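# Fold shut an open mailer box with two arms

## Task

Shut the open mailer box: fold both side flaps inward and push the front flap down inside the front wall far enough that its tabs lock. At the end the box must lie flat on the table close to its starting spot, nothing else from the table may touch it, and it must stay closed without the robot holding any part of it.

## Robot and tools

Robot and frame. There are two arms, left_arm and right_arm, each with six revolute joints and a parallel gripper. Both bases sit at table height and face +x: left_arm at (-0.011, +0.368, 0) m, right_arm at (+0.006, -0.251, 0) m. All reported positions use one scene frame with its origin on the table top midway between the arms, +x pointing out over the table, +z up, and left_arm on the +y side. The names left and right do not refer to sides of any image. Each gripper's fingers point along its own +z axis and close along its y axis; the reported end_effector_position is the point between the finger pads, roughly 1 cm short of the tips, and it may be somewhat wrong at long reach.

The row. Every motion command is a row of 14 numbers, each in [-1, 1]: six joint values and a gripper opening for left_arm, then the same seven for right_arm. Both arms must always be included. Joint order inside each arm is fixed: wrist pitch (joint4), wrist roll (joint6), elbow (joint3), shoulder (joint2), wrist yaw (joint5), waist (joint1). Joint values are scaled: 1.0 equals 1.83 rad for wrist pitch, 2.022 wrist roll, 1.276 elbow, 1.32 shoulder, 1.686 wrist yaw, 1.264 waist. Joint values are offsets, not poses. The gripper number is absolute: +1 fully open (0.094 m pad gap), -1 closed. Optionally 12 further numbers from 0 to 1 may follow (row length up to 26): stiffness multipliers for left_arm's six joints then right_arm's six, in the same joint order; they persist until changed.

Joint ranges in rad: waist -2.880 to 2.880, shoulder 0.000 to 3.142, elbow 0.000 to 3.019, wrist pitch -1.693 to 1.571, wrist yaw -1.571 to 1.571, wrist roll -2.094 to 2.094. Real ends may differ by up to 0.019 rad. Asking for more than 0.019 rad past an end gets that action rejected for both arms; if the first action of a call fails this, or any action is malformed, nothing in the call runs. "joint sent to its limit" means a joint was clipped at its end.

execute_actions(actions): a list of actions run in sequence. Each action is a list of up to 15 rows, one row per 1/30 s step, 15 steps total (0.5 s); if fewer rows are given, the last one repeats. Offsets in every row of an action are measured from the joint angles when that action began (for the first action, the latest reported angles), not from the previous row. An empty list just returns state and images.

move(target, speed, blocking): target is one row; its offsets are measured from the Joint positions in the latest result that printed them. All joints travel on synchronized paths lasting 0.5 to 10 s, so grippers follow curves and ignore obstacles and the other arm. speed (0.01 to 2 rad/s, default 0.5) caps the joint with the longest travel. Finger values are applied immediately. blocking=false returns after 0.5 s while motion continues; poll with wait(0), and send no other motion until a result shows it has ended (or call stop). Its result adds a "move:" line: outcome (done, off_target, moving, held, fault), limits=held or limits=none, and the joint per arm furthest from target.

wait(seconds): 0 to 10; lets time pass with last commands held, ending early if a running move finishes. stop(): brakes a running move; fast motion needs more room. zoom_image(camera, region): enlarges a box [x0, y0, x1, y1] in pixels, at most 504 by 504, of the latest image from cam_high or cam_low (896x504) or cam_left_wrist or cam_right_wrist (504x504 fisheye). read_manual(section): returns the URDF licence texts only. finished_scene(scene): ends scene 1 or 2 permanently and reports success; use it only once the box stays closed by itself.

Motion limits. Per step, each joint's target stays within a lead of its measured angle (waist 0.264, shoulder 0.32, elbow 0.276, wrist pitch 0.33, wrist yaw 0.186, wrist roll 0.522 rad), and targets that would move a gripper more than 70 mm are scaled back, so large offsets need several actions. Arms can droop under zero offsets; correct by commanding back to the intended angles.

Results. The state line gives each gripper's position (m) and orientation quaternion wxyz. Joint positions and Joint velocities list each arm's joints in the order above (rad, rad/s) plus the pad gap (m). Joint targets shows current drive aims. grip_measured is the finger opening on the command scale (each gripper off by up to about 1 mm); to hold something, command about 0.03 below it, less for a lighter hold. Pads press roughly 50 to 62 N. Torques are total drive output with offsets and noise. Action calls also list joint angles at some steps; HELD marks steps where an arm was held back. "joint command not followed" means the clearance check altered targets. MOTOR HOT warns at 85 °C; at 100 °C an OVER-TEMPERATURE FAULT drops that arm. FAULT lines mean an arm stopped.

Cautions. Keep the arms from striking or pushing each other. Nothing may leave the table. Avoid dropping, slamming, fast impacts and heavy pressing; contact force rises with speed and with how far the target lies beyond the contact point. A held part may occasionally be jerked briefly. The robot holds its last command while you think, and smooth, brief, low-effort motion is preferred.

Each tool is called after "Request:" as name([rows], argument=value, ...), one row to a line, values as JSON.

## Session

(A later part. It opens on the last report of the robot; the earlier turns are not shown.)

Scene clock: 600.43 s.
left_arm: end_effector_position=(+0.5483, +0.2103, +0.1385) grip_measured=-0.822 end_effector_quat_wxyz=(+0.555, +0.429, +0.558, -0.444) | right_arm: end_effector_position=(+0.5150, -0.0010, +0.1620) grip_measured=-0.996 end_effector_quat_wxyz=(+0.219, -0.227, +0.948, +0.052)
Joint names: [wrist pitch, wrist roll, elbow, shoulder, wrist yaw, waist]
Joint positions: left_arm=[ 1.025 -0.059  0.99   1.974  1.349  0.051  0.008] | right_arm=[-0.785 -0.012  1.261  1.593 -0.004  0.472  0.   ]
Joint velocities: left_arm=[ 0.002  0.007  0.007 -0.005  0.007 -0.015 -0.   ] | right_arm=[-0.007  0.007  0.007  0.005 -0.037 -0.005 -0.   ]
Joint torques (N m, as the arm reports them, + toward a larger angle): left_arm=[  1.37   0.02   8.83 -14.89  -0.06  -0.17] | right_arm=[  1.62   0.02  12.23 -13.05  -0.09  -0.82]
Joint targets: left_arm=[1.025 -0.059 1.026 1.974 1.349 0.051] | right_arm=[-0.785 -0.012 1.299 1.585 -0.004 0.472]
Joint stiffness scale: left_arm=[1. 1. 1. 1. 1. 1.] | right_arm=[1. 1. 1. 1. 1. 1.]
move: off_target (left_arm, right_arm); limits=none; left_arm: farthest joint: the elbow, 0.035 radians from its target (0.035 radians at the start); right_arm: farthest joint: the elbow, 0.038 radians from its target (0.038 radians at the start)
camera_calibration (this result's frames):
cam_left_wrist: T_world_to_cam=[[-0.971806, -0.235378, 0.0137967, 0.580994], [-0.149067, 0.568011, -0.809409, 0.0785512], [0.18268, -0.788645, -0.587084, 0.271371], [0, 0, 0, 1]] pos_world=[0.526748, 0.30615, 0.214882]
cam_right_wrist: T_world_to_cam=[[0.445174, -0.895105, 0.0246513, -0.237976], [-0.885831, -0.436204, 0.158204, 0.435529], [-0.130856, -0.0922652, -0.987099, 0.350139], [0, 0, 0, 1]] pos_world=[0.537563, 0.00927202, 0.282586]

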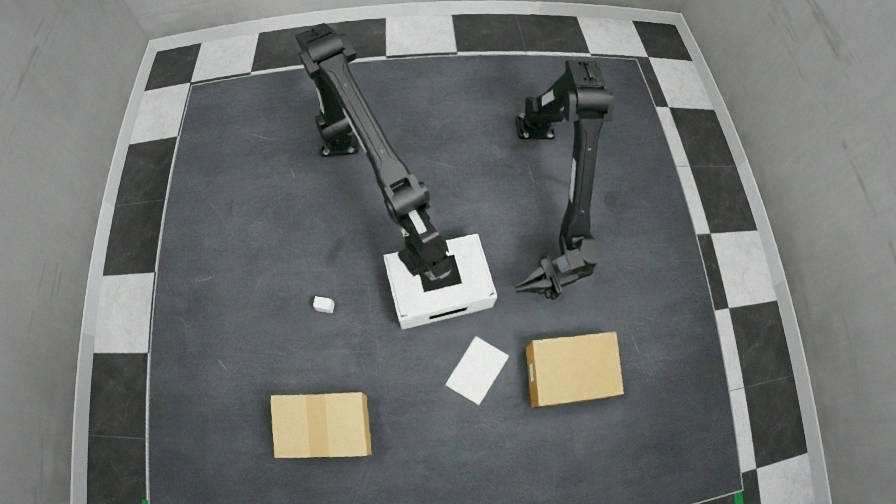

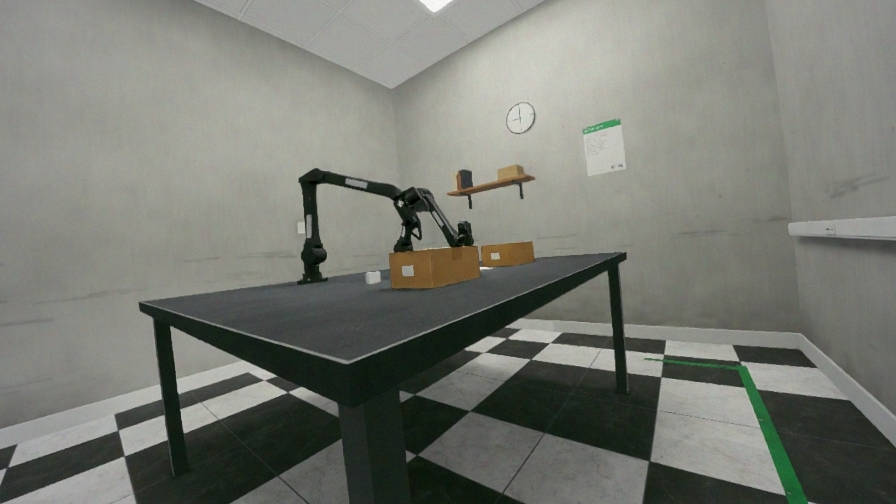

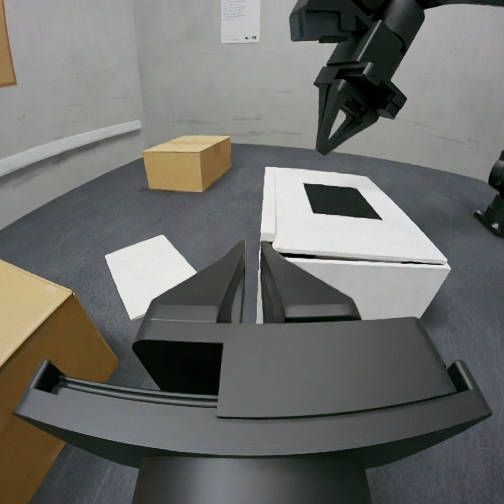

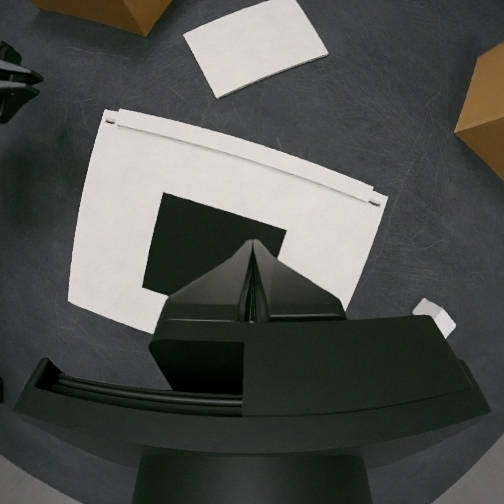

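Request:
move(target=[0,0,0.028,0,0,0,-0.82,-0.098,0,0.237,0.172,0,0.005,-1], speed=0.3)

Request:
move(target=[0,0,0.028,0,0,0,-0.82,-0.006,0,0.015,0.075,0,0,-1], speed=0.05)

Request:
zoom_image(camera="cam_left_wrist", region=[240, 150, 460, 330])

Scene clock: 616.03 s.
left_arm: end_effector_position=(+0.5483, +0.2103, +0.1385) grip_measured=-0.822 end_effector_quat_wxyz=(+0.555, +0.429, +0.558, -0.444) | right_arm: end_effector_position=(+0.5646, +0.0234, +0.1397) grip_measured=-0.996 end_effector_quat_wxyz=(+0.158, -0.230, +0.960, +0.038)
Joint names: [wrist pitch, wrist roll, elbow, shoulder, wrist yaw, waist]
Joint positions: left_arm=[ 1.025 -0.059  0.99   1.974  1.349  0.051  0.008] | right_arm=[-0.954 -0.012  1.519  1.81  -0.004  0.472  0.   ]
Joint velocities: left_arm=[-0.022 -0.022 -0.007  0.015  0.007  0.005 -0.001] | right_arm=[-0.007 -0.022 -0.012 -0.015  0.007 -0.005 -0.   ]
Joint torques (N m, as the arm reports them, + toward a larger angle): left_arm=[  1.39   0.02   8.87 -14.89  -0.06  -0.12] | right_arm=[  0.96   0.04  12.65 -14.73  -0.09   0.28]
Joint targets: left_arm=[1.025 -0.059 1.026 1.974 1.349 0.051] | right_arm=[-0.965 -0.012 1.563 1.820 -0.004 0.479]
Joint stiffness scale: left_arm=[1. 1. 1. 1. 1. 1.] | right_arm=[1. 1. 1. 1. 1. 1.]
move: off_target (left_arm, right_arm); limits=none; left_arm: farthest joint: the elbow, 0.035 radians from its target (0.035 radians at the start); right_arm: farthest joint: the elbow, 0.044 radians from its target (0.303 radians at the start)
camera_calibration (this result's frames):
cam_left_wrist: T_world_to_cam=[[-0.971806, -0.235378, 0.0137967, 0.580994], [-0.149067, 0.568011, -0.809409, 0.0785512], [0.18268, -0.788645, -0.587084, 0.271371], [0, 0, 0, 1]] pos_world=[0.526748, 0.30615, 0.214882]
cam_right_wrist: T_world_to_cam=[[0.447951, -0.89374, 0.0238607, -0.239171], [-0.860607, -0.423805, 0.28239, 0.461861], [-0.242271, -0.147031, -0.959003, 0.397072], [0, 0, 0, 1]] pos_world=[0.600817, 0.0403647, 0.256075]

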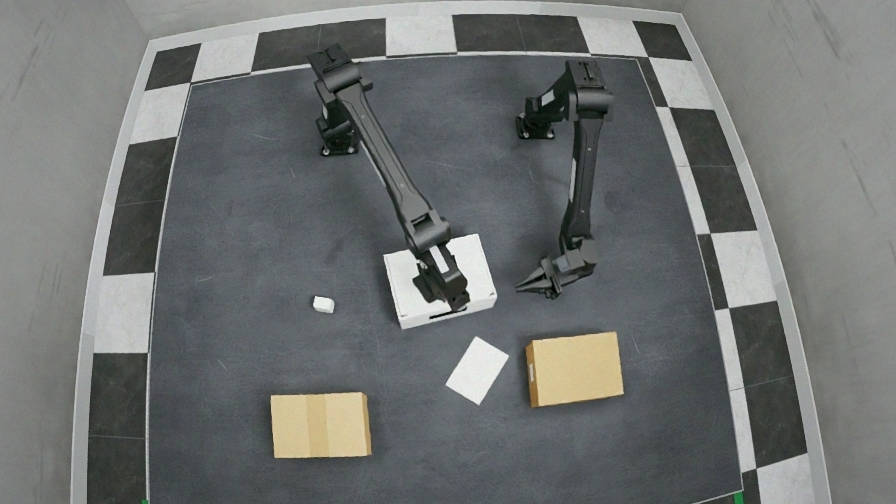

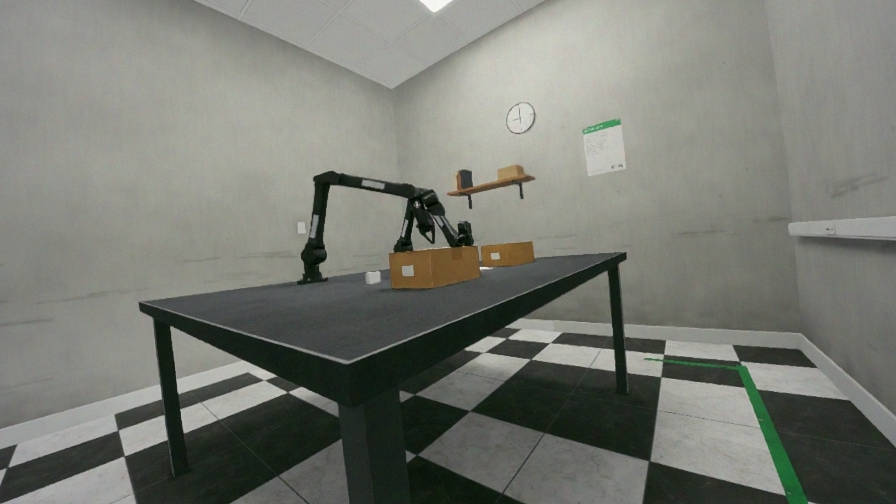

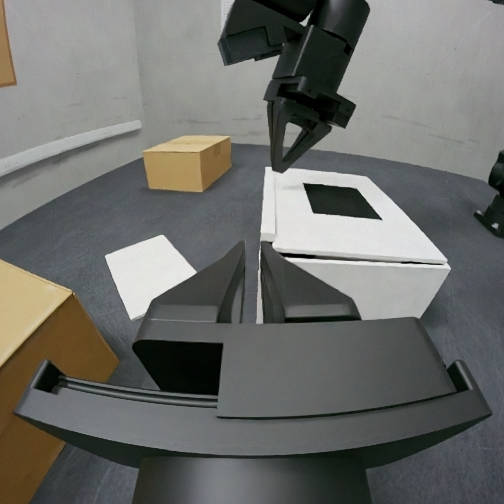

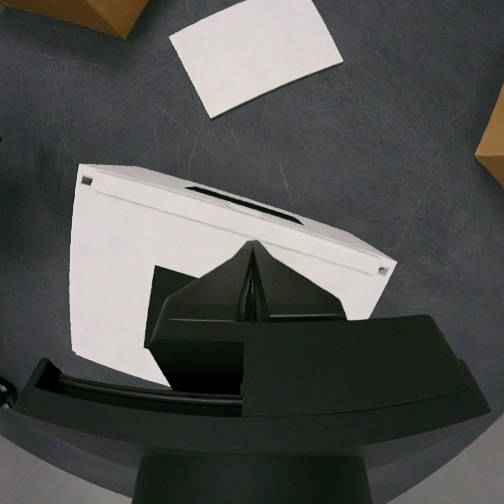

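Scene clock: 618.23 s.
left_arm: end_effector_position=(+0.5483, +0.2103, +0.1385) grip_measured=-0.822 end_effector_quat_wxyz=(+0.555, +0.429, +0.558, -0.444) | right_arm: end_effector_position=(+0.5643, +0.0233, +0.1135) grip_measured=-0.996 end_effector_quat_wxyz=(+0.137, -0.230, +0.963, +0.033)
Joint names: [wrist pitch, wrist roll, elbow, shoulder, wrist yaw, waist]
Joint positions: left_arm=[ 1.025 -0.059  0.99   1.974  1.349  0.051  0.008] | right_arm=[-0.954 -0.012  1.519  1.854 -0.004  0.472  0.   ]
Joint velocities: left_arm=[ 0.007  0.051 -0.012 -0.005 -0.022 -0.005  0.001] | right_arm=[-0.012 -0.022  0.007 -0.015  0.022 -0.015  0.   ]
Joint torques (N m, as the arm reports them, + toward a larger angle): left_arm=[  1.37   0.02   8.87 -14.88  -0.05  -0.09] | right_arm=[  0.9   -0.01  10.38 -11.78  -0.1   -0.37]
Joint targets: left_arm=[1.025 -0.059 1.026 1.974 1.349 0.051] | right_arm=[-0.965 -0.012 1.538 1.909 -0.004 0.472]
Joint stiffness scale: left_arm=[1. 1. 1. 1. 1. 1.] | right_arm=[1. 1. 1. 1. 1. 1.]
move: off_target (left_arm, right_arm); limits=none; left_arm: farthest joint: the elbow, 0.035 radians from its target (0.035 radians at the start); right_arm: farthest joint: the shoulder, 0.055 radians from its target (0.099 radians at the start)
camera_calibration (this result's frames):
cam_left_wrist: T_world_to_cam=[[-0.971806, -0.235378, 0.0137967, 0.580994], [-0.149067, 0.568011, -0.809409, 0.0785512], [0.18268, -0.788645, -0.587084, 0.271371], [0, 0, 0, 1]] pos_world=[0.526748, 0.30615, 0.214882]
cam_right_wrist: T_world_to_cam=[[0.448891, -0.893277, 0.0234948, -0.239044], [-0.848554, -0.41788, 0.32455, 0.457186], [-0.280095, -0.165624, -0.945577, 0.392138], [0, 0, 0, 1]] pos_world=[0.605088, 0.042464, 0.228033]

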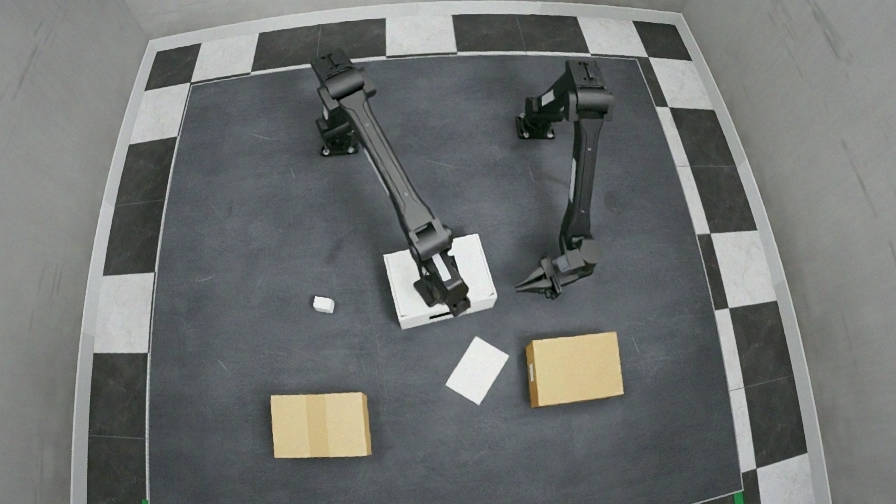

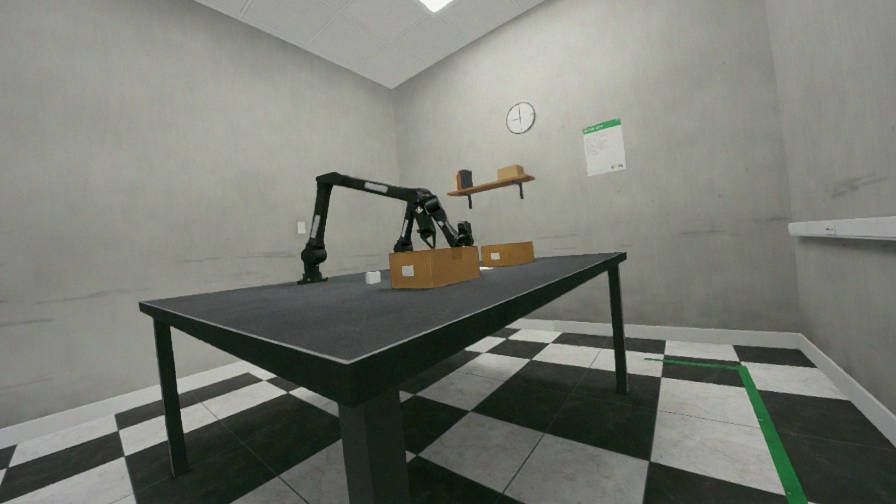

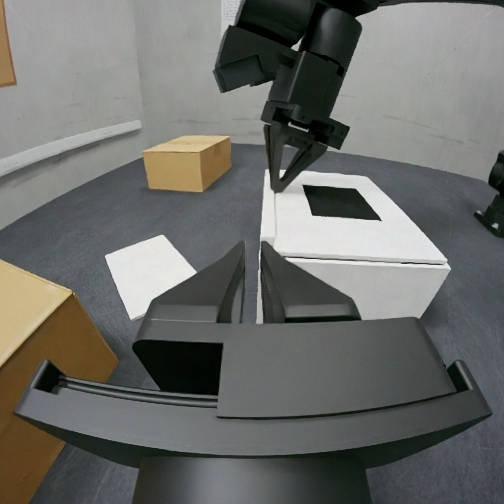

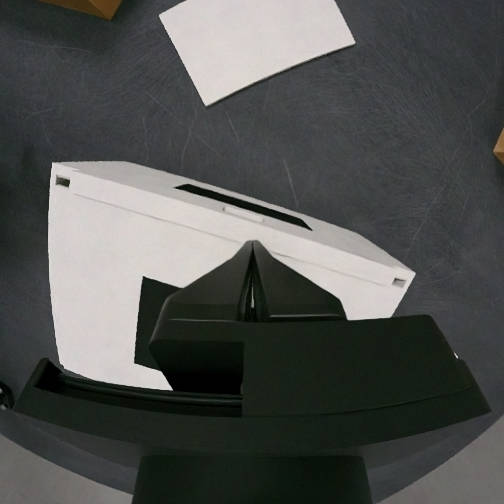

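Region (240, 150, 460, 330) of cam_left_wrist's 504x504 image, scaled by 2.291, with more detail than that image has; it fills the top 412 rows of this view, and the rest is white.

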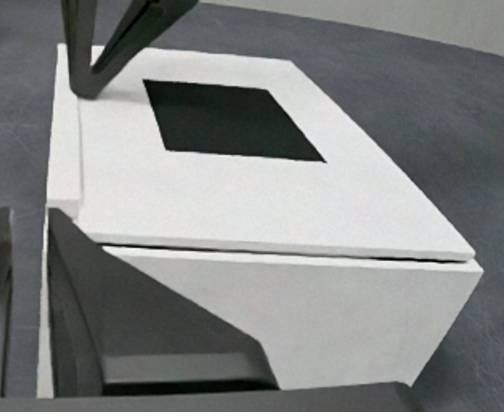

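A small gap remains; press harder.

Request:
move(target=[0,0,0.028,0,0,0,-0.82,-0.006,0,-0.01,0.075,0,0,-1], speed=0.05)

Request:
zoom_image(camera="cam_left_wrist", region=[240, 150, 460, 330])

Request:
move(target=[0,0,0.028,0,0,0,-0.82,0,0,0.035,-0.07,0,0,-1], speed=0.1)

Request:
zoom_image(camera="cam_left_wrist", region=[240, 150, 460, 330])

Scene clock: 635.23 s.
left_arm: end_effector_position=(+0.5483, +0.2103, +0.1385) grip_measured=-0.822 end_effector_quat_wxyz=(+0.555, +0.429, +0.558, -0.444) | right_arm: end_effector_position=(+0.5639, +0.0230, +0.1115) grip_measured=-0.996 end_effector_quat_wxyz=(+0.134, -0.230, +0.963, +0.032)
Joint names: [wrist pitch, wrist roll, elbow, shoulder, wrist yaw, waist]
Joint positions: left_arm=[ 1.025 -0.059  0.99   1.974  1.349  0.051  0.008] | right_arm=[-0.956 -0.012  1.519  1.857 -0.004  0.472  0.   ]
Joint velocities: left_arm=[-0.002 -0.066 -0.007 -0.005  0.007 -0.015 -0.001] | right_arm=[ 0.002 -0.066 -0.002 -0.015 -0.022 -0.005  0.001]
Joint torques (N m, as the arm reports them, + toward a larger angle): left_arm=[  1.35   0.02   8.82 -14.97  -0.06  -0.11] | right_arm=[ 0.97  0.    7.83 -8.64 -0.1   0.14]
Joint targets: left_arm=[1.025 -0.059 1.026 1.974 1.349 0.051] | right_arm=[-0.965 -0.012 1.506 1.953 -0.004 0.472]
Joint stiffness scale: left_arm=[1. 1. 1. 1. 1. 1.] | right_arm=[1. 1. 1. 1. 1. 1.]
move: off_target (left_arm, right_arm); limits=none; left_arm: farthest joint: the elbow, 0.035 radians from its target (0.035 radians at the start); right_arm: farthest joint: the shoulder, 0.096 radians from its target (0.099 radians at the start)
camera_calibration (this result's frames):
cam_left_wrist: T_world_to_cam=[[-0.971806, -0.235378, 0.0137967, 0.580994], [-0.149067, 0.568011, -0.809409, 0.0785512], [0.18268, -0.788645, -0.587084, 0.271371], [0, 0, 0, 1]] pos_world=[0.526748, 0.30615, 0.214882]
cam_right_wrist: T_world_to_cam=[[0.448996, -0.893226, 0.0234509, -0.239049], [-0.847099, -0.417165, 0.329236, 0.455984], [-0.2843, -0.167691, -0.943956, 0.392359], [0, 0, 0, 1]] pos_world=[0.605143, 0.0424911, 0.225849]

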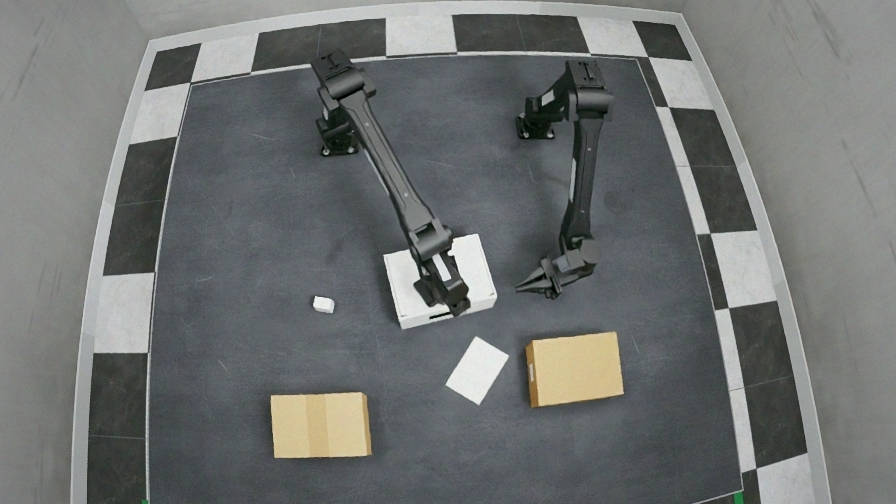

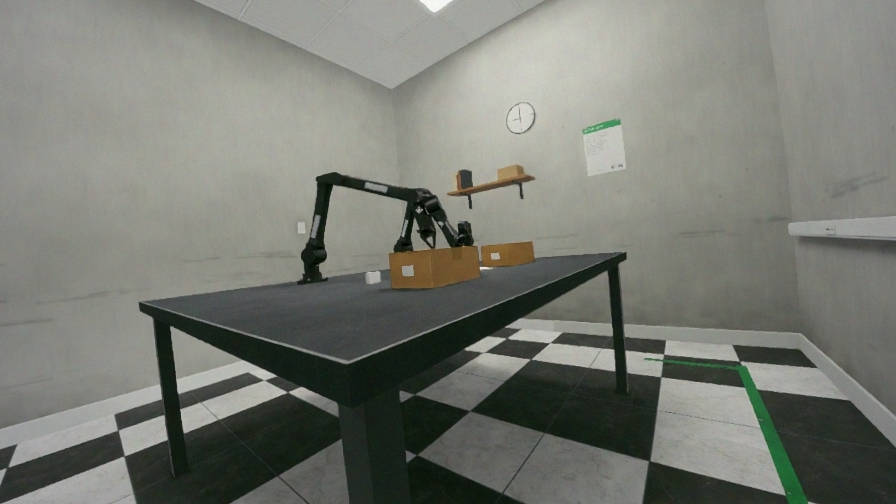

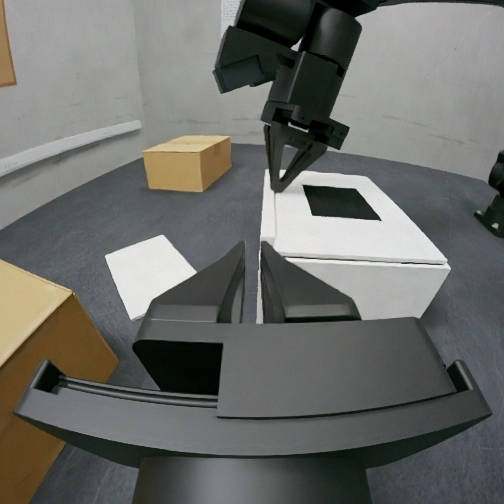

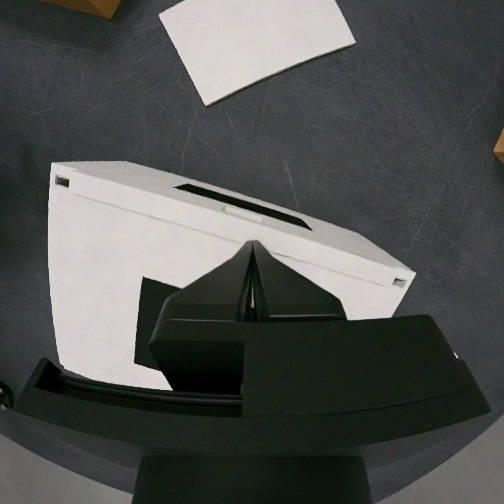

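Region (240, 150, 460, 330) of cam_left_wrist's 504x504 image, scaled by 2.291, with more detail than that image has; it fills the top 412 rows of this view, and the rest is white.

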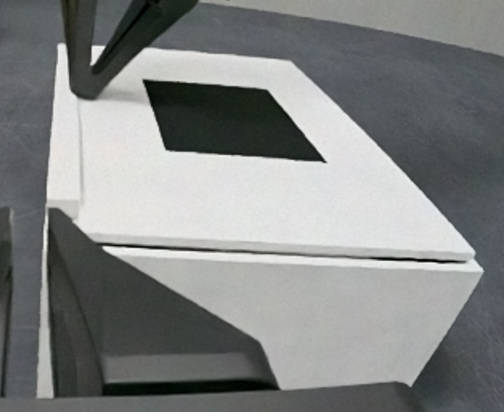

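Scene clock: 636.53 s.
left_arm: end_effector_position=(+0.5483, +0.2103, +0.1385) grip_measured=-0.822 end_effector_quat_wxyz=(+0.555, +0.429, +0.558, -0.444) | right_arm: end_effector_position=(+0.5634, +0.0228, +0.1616) grip_measured=-0.996 end_effector_quat_wxyz=(+0.174, -0.229, +0.957, +0.041)
Joint names: [wrist pitch, wrist roll, elbow, shoulder, wrist yaw, waist]
Joint positions: left_arm=[ 1.025 -0.059  0.99   1.974  1.349  0.051  0.008] | right_arm=[-0.956 -0.012  1.519  1.773 -0.004  0.472  0.   ]
Joint velocities: left_arm=[-0.002  0.022 -0.007 -0.015 -0.051 -0.015  0.   ] | right_arm=[-0.002 -0.051  0.017 -0.005 -0.007  0.005 -0.001]
Joint torques (N m, as the arm reports them, + toward a larger angle): left_arm=[  1.37   0.02   8.86 -14.92  -0.06  -0.19] | right_arm=[  1.46   0.    12.83 -16.32  -0.05  -0.48]
Joint targets: left_arm=[1.025 -0.059 1.026 1.974 1.349 0.051] | right_arm=[-0.956 -0.012 1.564 1.765 -0.004 0.472]
Joint stiffness scale: left_arm=[1. 1. 1. 1. 1. 1.] | right_arm=[1. 1. 1. 1. 1. 1.]
move: off_target (left_arm, right_arm); limits=none; left_arm: farthest joint: the elbow, 0.035 radians from its target (0.035 radians at the start); right_arm: farthest joint: the elbow, 0.045 radians from its target (0.045 radians at the start)
camera_calibration (this result's frames):
cam_left_wrist: T_world_to_cam=[[-0.971806, -0.235378, 0.0137967, 0.580994], [-0.149067, 0.568011, -0.809409, 0.0785512], [0.18268, -0.788645, -0.587084, 0.271371], [0, 0, 0, 1]] pos_world=[0.526748, 0.30615, 0.214882]
cam_right_wrist: T_world_to_cam=[[0.447212, -0.894103, 0.0241125, -0.239301], [-0.868799, -0.427832, 0.249294, 0.464406], [-0.212579, -0.132436, -0.968128, 0.402171], [0, 0, 0, 1]] pos_world=[0.595987, 0.0379905, 0.279349]

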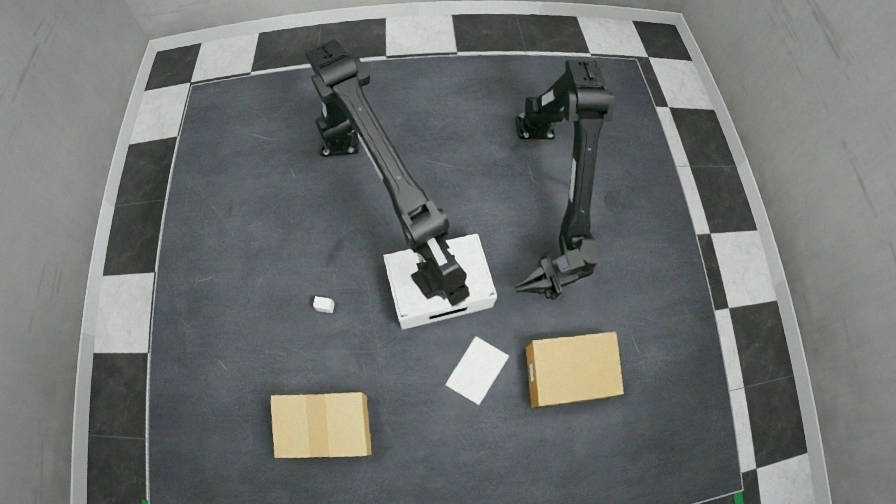

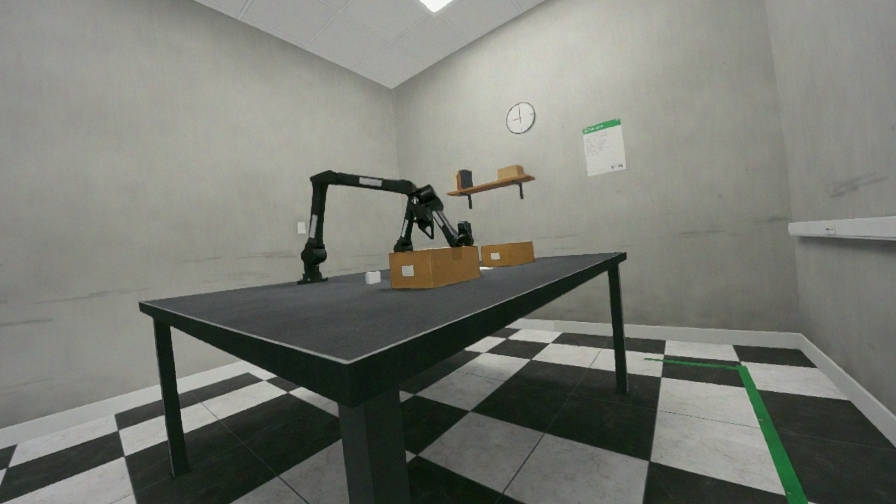

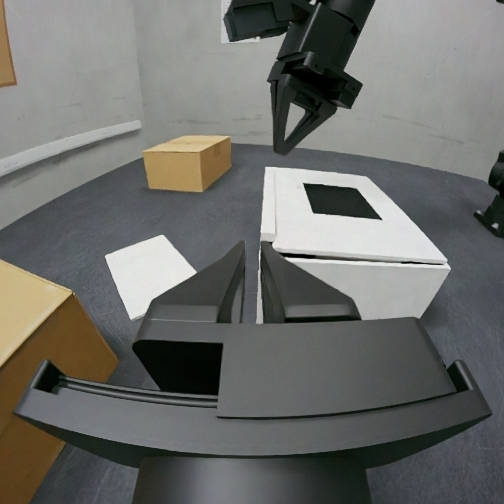

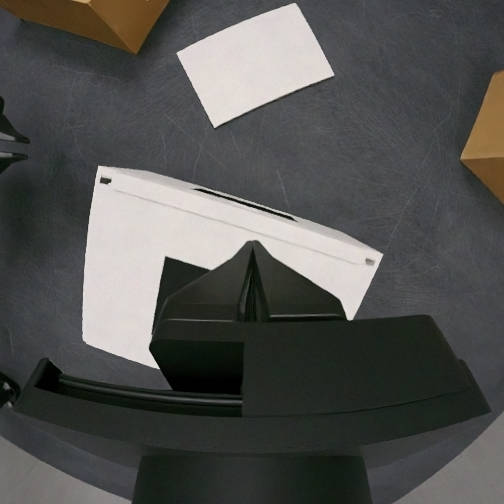

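Region (240, 150, 460, 330) of cam_left_wrist's 504x504 image, scaled by 2.291, with more detail than that image has; it fills the top 412 rows of this view, and the rest is white.

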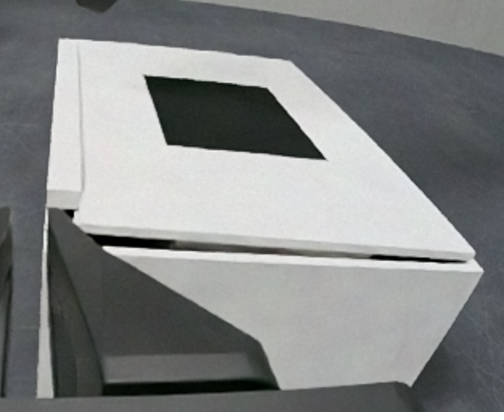

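Request:
move(target=[0,0,0.028,0,0,0.1,-0.82,-0.38,0,0.625,0.355,0,-0.1,-1], speed=0.5)

Request:
move(target=[0,0,0.028,0,0,0,-0.82,0.075,0,-0.15,0.025,0,0,-1], speed=0.2)

Scene clock: 653.63 s.
left_arm: end_effector_position=(+0.5634, +0.2798, +0.1385) grip_measured=-0.822 end_effector_quat_wxyz=(+0.581, +0.394, +0.583, -0.409) | right_arm: end_effector_position=(+0.6493, -0.0235, +0.1595) grip_measured=-0.996 end_effector_quat_wxyz=(-0.013, -0.175, +0.984, -0.000)
Joint names: [wrist pitch, wrist roll, elbow, shoulder, wrist yaw, waist]
Joint positions: left_arm=[ 1.025 -0.059  0.99   1.974  1.349  0.173  0.008] | right_arm=[-1.641 -0.012  2.272  2.228 -0.004  0.355  0.   ]
Joint velocities: left_arm=[-0.012  0.037 -0.007 -0.024 -0.007  0.005  0.   ] | right_arm=[-0.017 -0.051  0.027 -0.005 -0.037 -0.005 -0.001]
Joint torques (N m, as the arm reports them, + toward a larger angle): left_arm=[  1.36   0.02   8.85 -14.96  -0.06   0.07] | right_arm=[  0.22  -0.03  12.35 -19.5   -0.08  -1.36]
Joint targets: left_arm=[1.025 -0.059 1.026 1.974 1.349 0.177] | right_arm=[-1.652 -0.012 2.317 2.242 -0.004 0.346]
Joint stiffness scale: left_arm=[1. 1. 1. 1. 1. 1.] | right_arm=[1. 1. 1. 1. 1. 1.]
move: off_target (left_arm, right_arm); limits=none; left_arm: farthest joint: the elbow, 0.035 radians from its target (0.035 radians at the start); right_arm: farthest joint: the elbow, 0.045 radians from its target (0.797 radians at the start)
camera_calibration (this result's frames):
cam_left_wrist: T_world_to_cam=[[-0.935778, -0.352319, 0.0137967, 0.624436], [-0.217332, 0.54555, -0.809409, 0.0860643], [0.277643, -0.760425, -0.587084, 0.262034], [0, 0, 0, 1]] pos_world=[0.530287, 0.372306, 0.214882]
cam_right_wrist: T_world_to_cam=[[0.348128, -0.937239, 0.0197204, -0.255044], [-0.756605, -0.268489, 0.596207, 0.395267], [-0.553494, -0.222477, -0.802589, 0.605033], [0, 0, 0, 1]] pos_world=[0.722731, 0.00169336, 0.254961]

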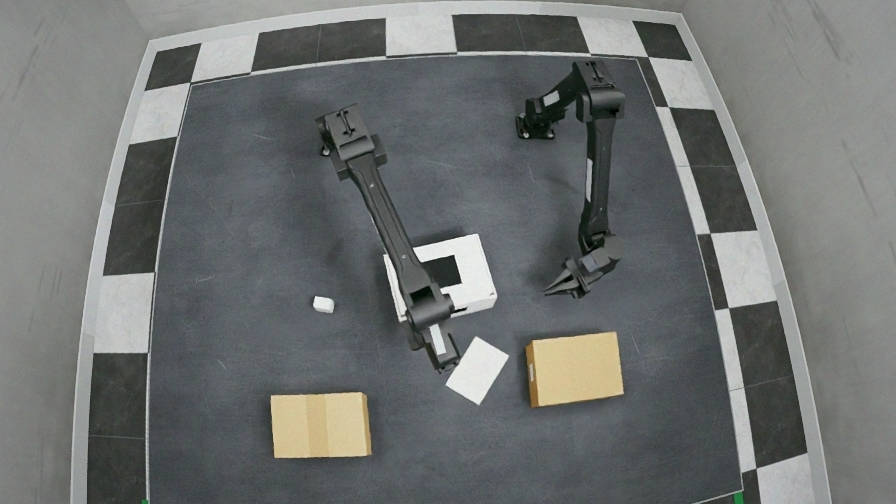

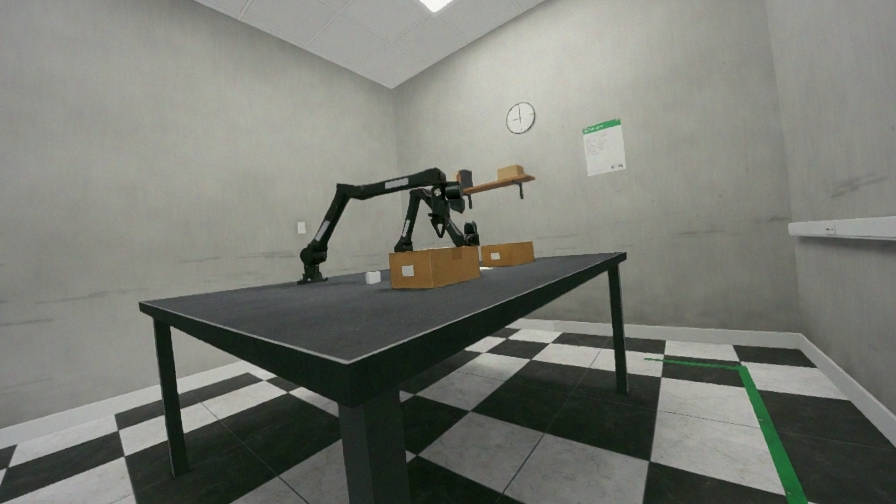

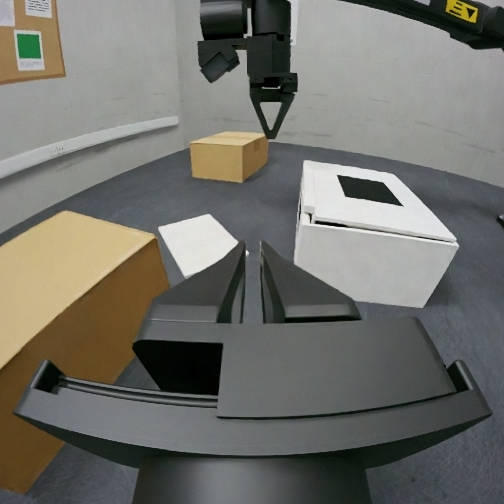

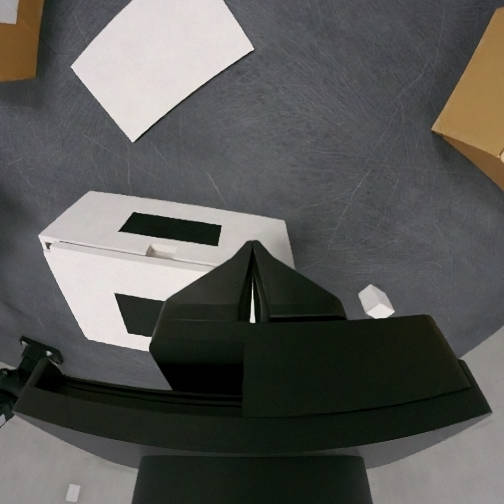

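Scene clock: 655.00 s.
left_arm: end_effector_position=(+0.5634, +0.2798, +0.1385) grip_measured=-0.822 end_effector_quat_wxyz=(+0.581, +0.394, +0.583, -0.409) | right_arm: end_effector_position=(+0.6279, -0.0311, +0.0704) grip_measured=-0.996 end_effector_quat_wxyz=(-0.060, -0.175, +0.983, -0.008)
Joint names: [wrist pitch, wrist roll, elbow, shoulder, wrist yaw, waist]
Joint positions: left_arm=[ 1.025 -0.059  0.99   1.974  1.349  0.173  0.008] | right_arm=[-1.515 -0.012  2.075  2.252 -0.004  0.355  0.   ]
Joint velocities: left_arm=[ 0.002  0.037 -0.007 -0.005 -0.037 -0.005  0.   ] | right_arm=[ 0.002  0.037  0.002 -0.015  0.037  0.005  0.001]
Joint torques (N m, as the arm reports them, + toward a larger angle): left_arm=[  1.36   0.02   8.85 -14.96  -0.07  -0.12] | right_arm=[  1.02   0.01   9.   -19.61  -0.07  -0.23]
Joint targets: left_arm=[1.025 -0.059 1.026 1.974 1.349 0.173] | right_arm=[-1.503 -0.012 2.080 2.261 -0.004 0.355]
Joint stiffness scale: left_arm=[1. 1. 1. 1. 1. 1.] | right_arm=[1. 1. 1. 1. 1. 1.]
move: off_target (left_arm); limits=none; left_arm: farthest joint: the elbow, 0.035 radians from its target (0.035 radians at the start); right_arm: farthest joint: the wrist pitch, 0.011 radians from its target (0.137 radians at the start)
camera_calibration (this result's frames):
cam_left_wrist: T_world_to_cam=[[-0.935778, -0.352319, 0.0137967, 0.624436], [-0.217332, 0.54555, -0.809409, 0.0860643], [0.277643, -0.760425, -0.587084, 0.262034], [0, 0, 0, 1]] pos_world=[0.530287, 0.372306, 0.214882]
cam_right_wrist: T_world_to_cam=[[0.349819, -0.936641, 0.0181676, -0.253869], [-0.700127, -0.248501, 0.66938, 0.390164], [-0.622454, -0.246881, -0.742698, 0.558354], [0, 0, 0, 1]] pos_world=[0.709522, -0.00298111, 0.158133]

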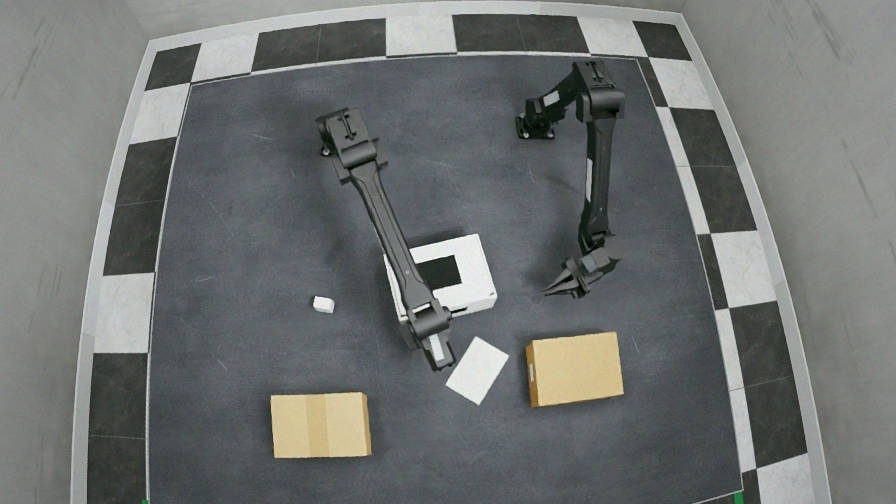

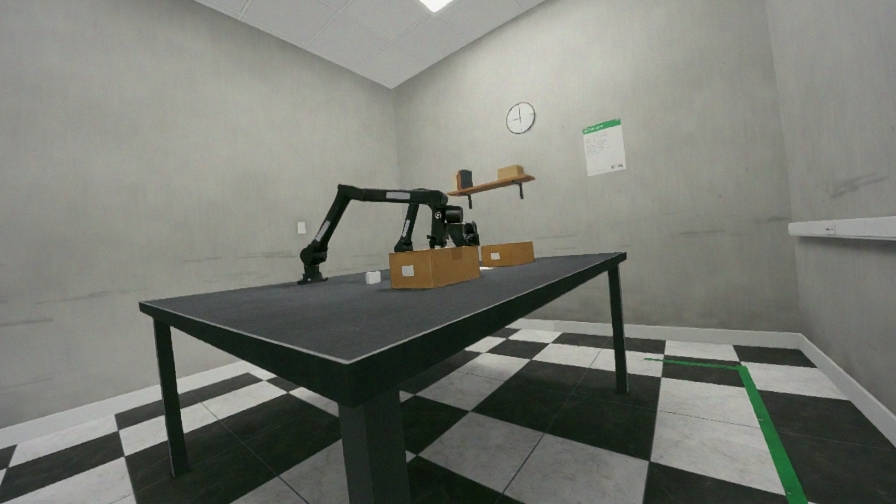

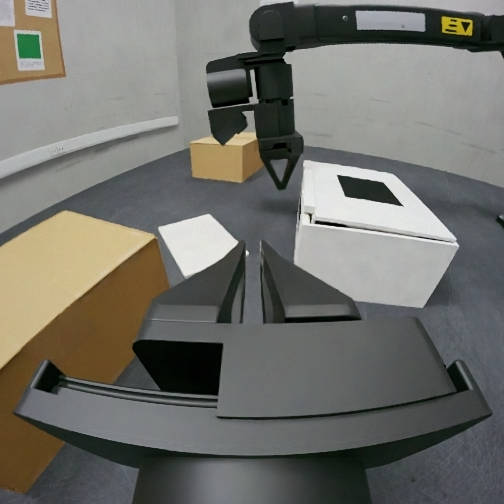

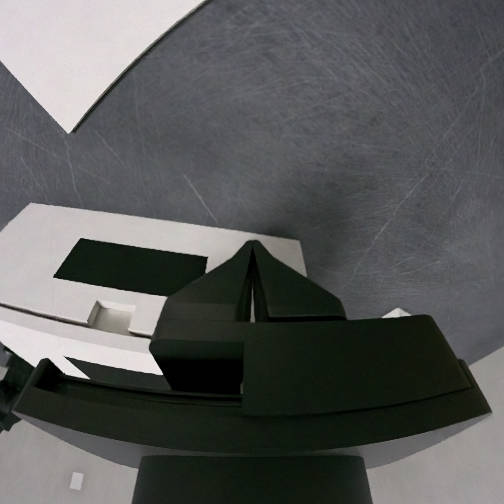

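Request:
move(target=[0,0,0.028,0,0,0,-0.82,0.055,0,-0.175,-0.105,0,0.005,-1], speed=0.08)

Scene clock: 667.40 s.
left_arm: end_effector_position=(+0.5634, +0.2798, +0.1385) grip_measured=-0.822 end_effector_quat_wxyz=(+0.581, +0.394, +0.583, -0.409) | right_arm: end_effector_position=(+0.5886, -0.0450, +0.0685) grip_measured=-0.996 end_effector_quat_wxyz=(-0.060, -0.175, +0.983, -0.008)
Joint names: [wrist pitch, wrist roll, elbow, shoulder, wrist yaw, waist]
Joint positions: left_arm=[ 1.025 -0.059  0.99   1.974  1.349  0.173  0.008] | right_arm=[-1.419 -0.012  1.855  2.129 -0.004  0.355  0.   ]
Joint velocities: left_arm=[-0.022 -0.051  0.007 -0.015 -0.022  0.005 -0.   ] | right_arm=[-0.017  0.037 -0.002 -0.005 -0.037  0.015  0.   ]
Joint torques (N m, as the arm reports them, + toward a larger angle): left_arm=[  1.36   0.02   8.85 -14.85  -0.06  -0.09] | right_arm=[  0.61   0.     8.09 -19.4   -0.07   0.36]
Joint targets: left_arm=[1.025 -0.059 1.026 1.974 1.349 0.173] | right_arm=[-1.414 -0.012 1.852 2.114 -0.004 0.362]
Joint stiffness scale: left_arm=[1. 1. 1. 1. 1. 1.] | right_arm=[1. 1. 1. 1. 1. 1.]
move: off_target (left_arm); limits=none; left_arm: farthest joint: the elbow, 0.035 radians from its target (0.035 radians at the start); right_arm: farthest joint: the shoulder, 0.015 radians from its target (0.139 radians at the start)
camera_calibration (this result's frames):
cam_left_wrist: T_world_to_cam=[[-0.935778, -0.352319, 0.0137967, 0.624436], [-0.217332, 0.54555, -0.809409, 0.0860643], [0.277643, -0.760425, -0.587084, 0.262034], [0, 0, 0, 1]] pos_world=[0.530287, 0.372306, 0.214882]
cam_right_wrist: T_world_to_cam=[[0.349832, -0.936637, 0.0181544, -0.253122], [-0.699645, -0.248331, 0.669946, 0.360195], [-0.622988, -0.24707, -0.742187, 0.529375], [0, 0, 0, 1]] pos_world=[0.670353, -0.0168429, 0.156179]

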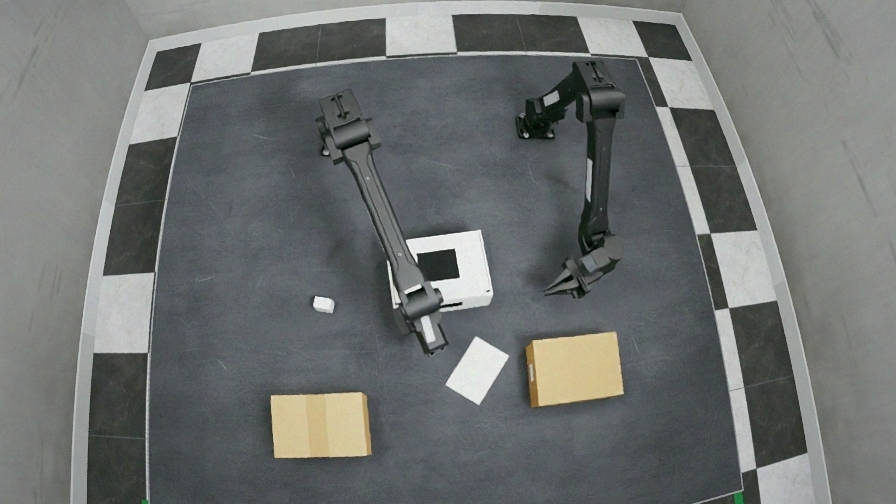

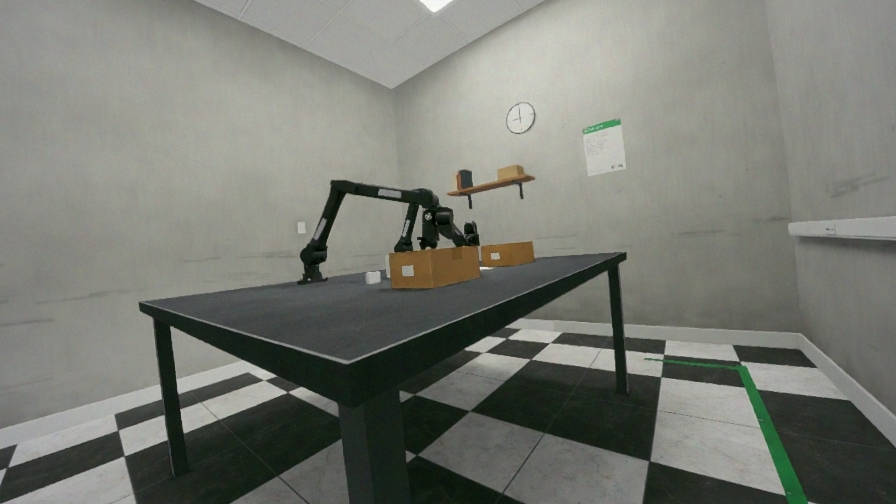

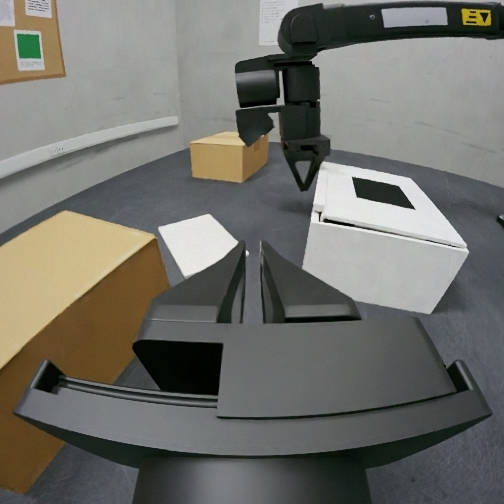

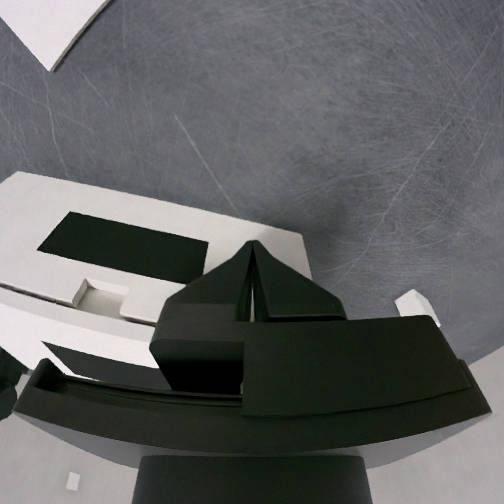

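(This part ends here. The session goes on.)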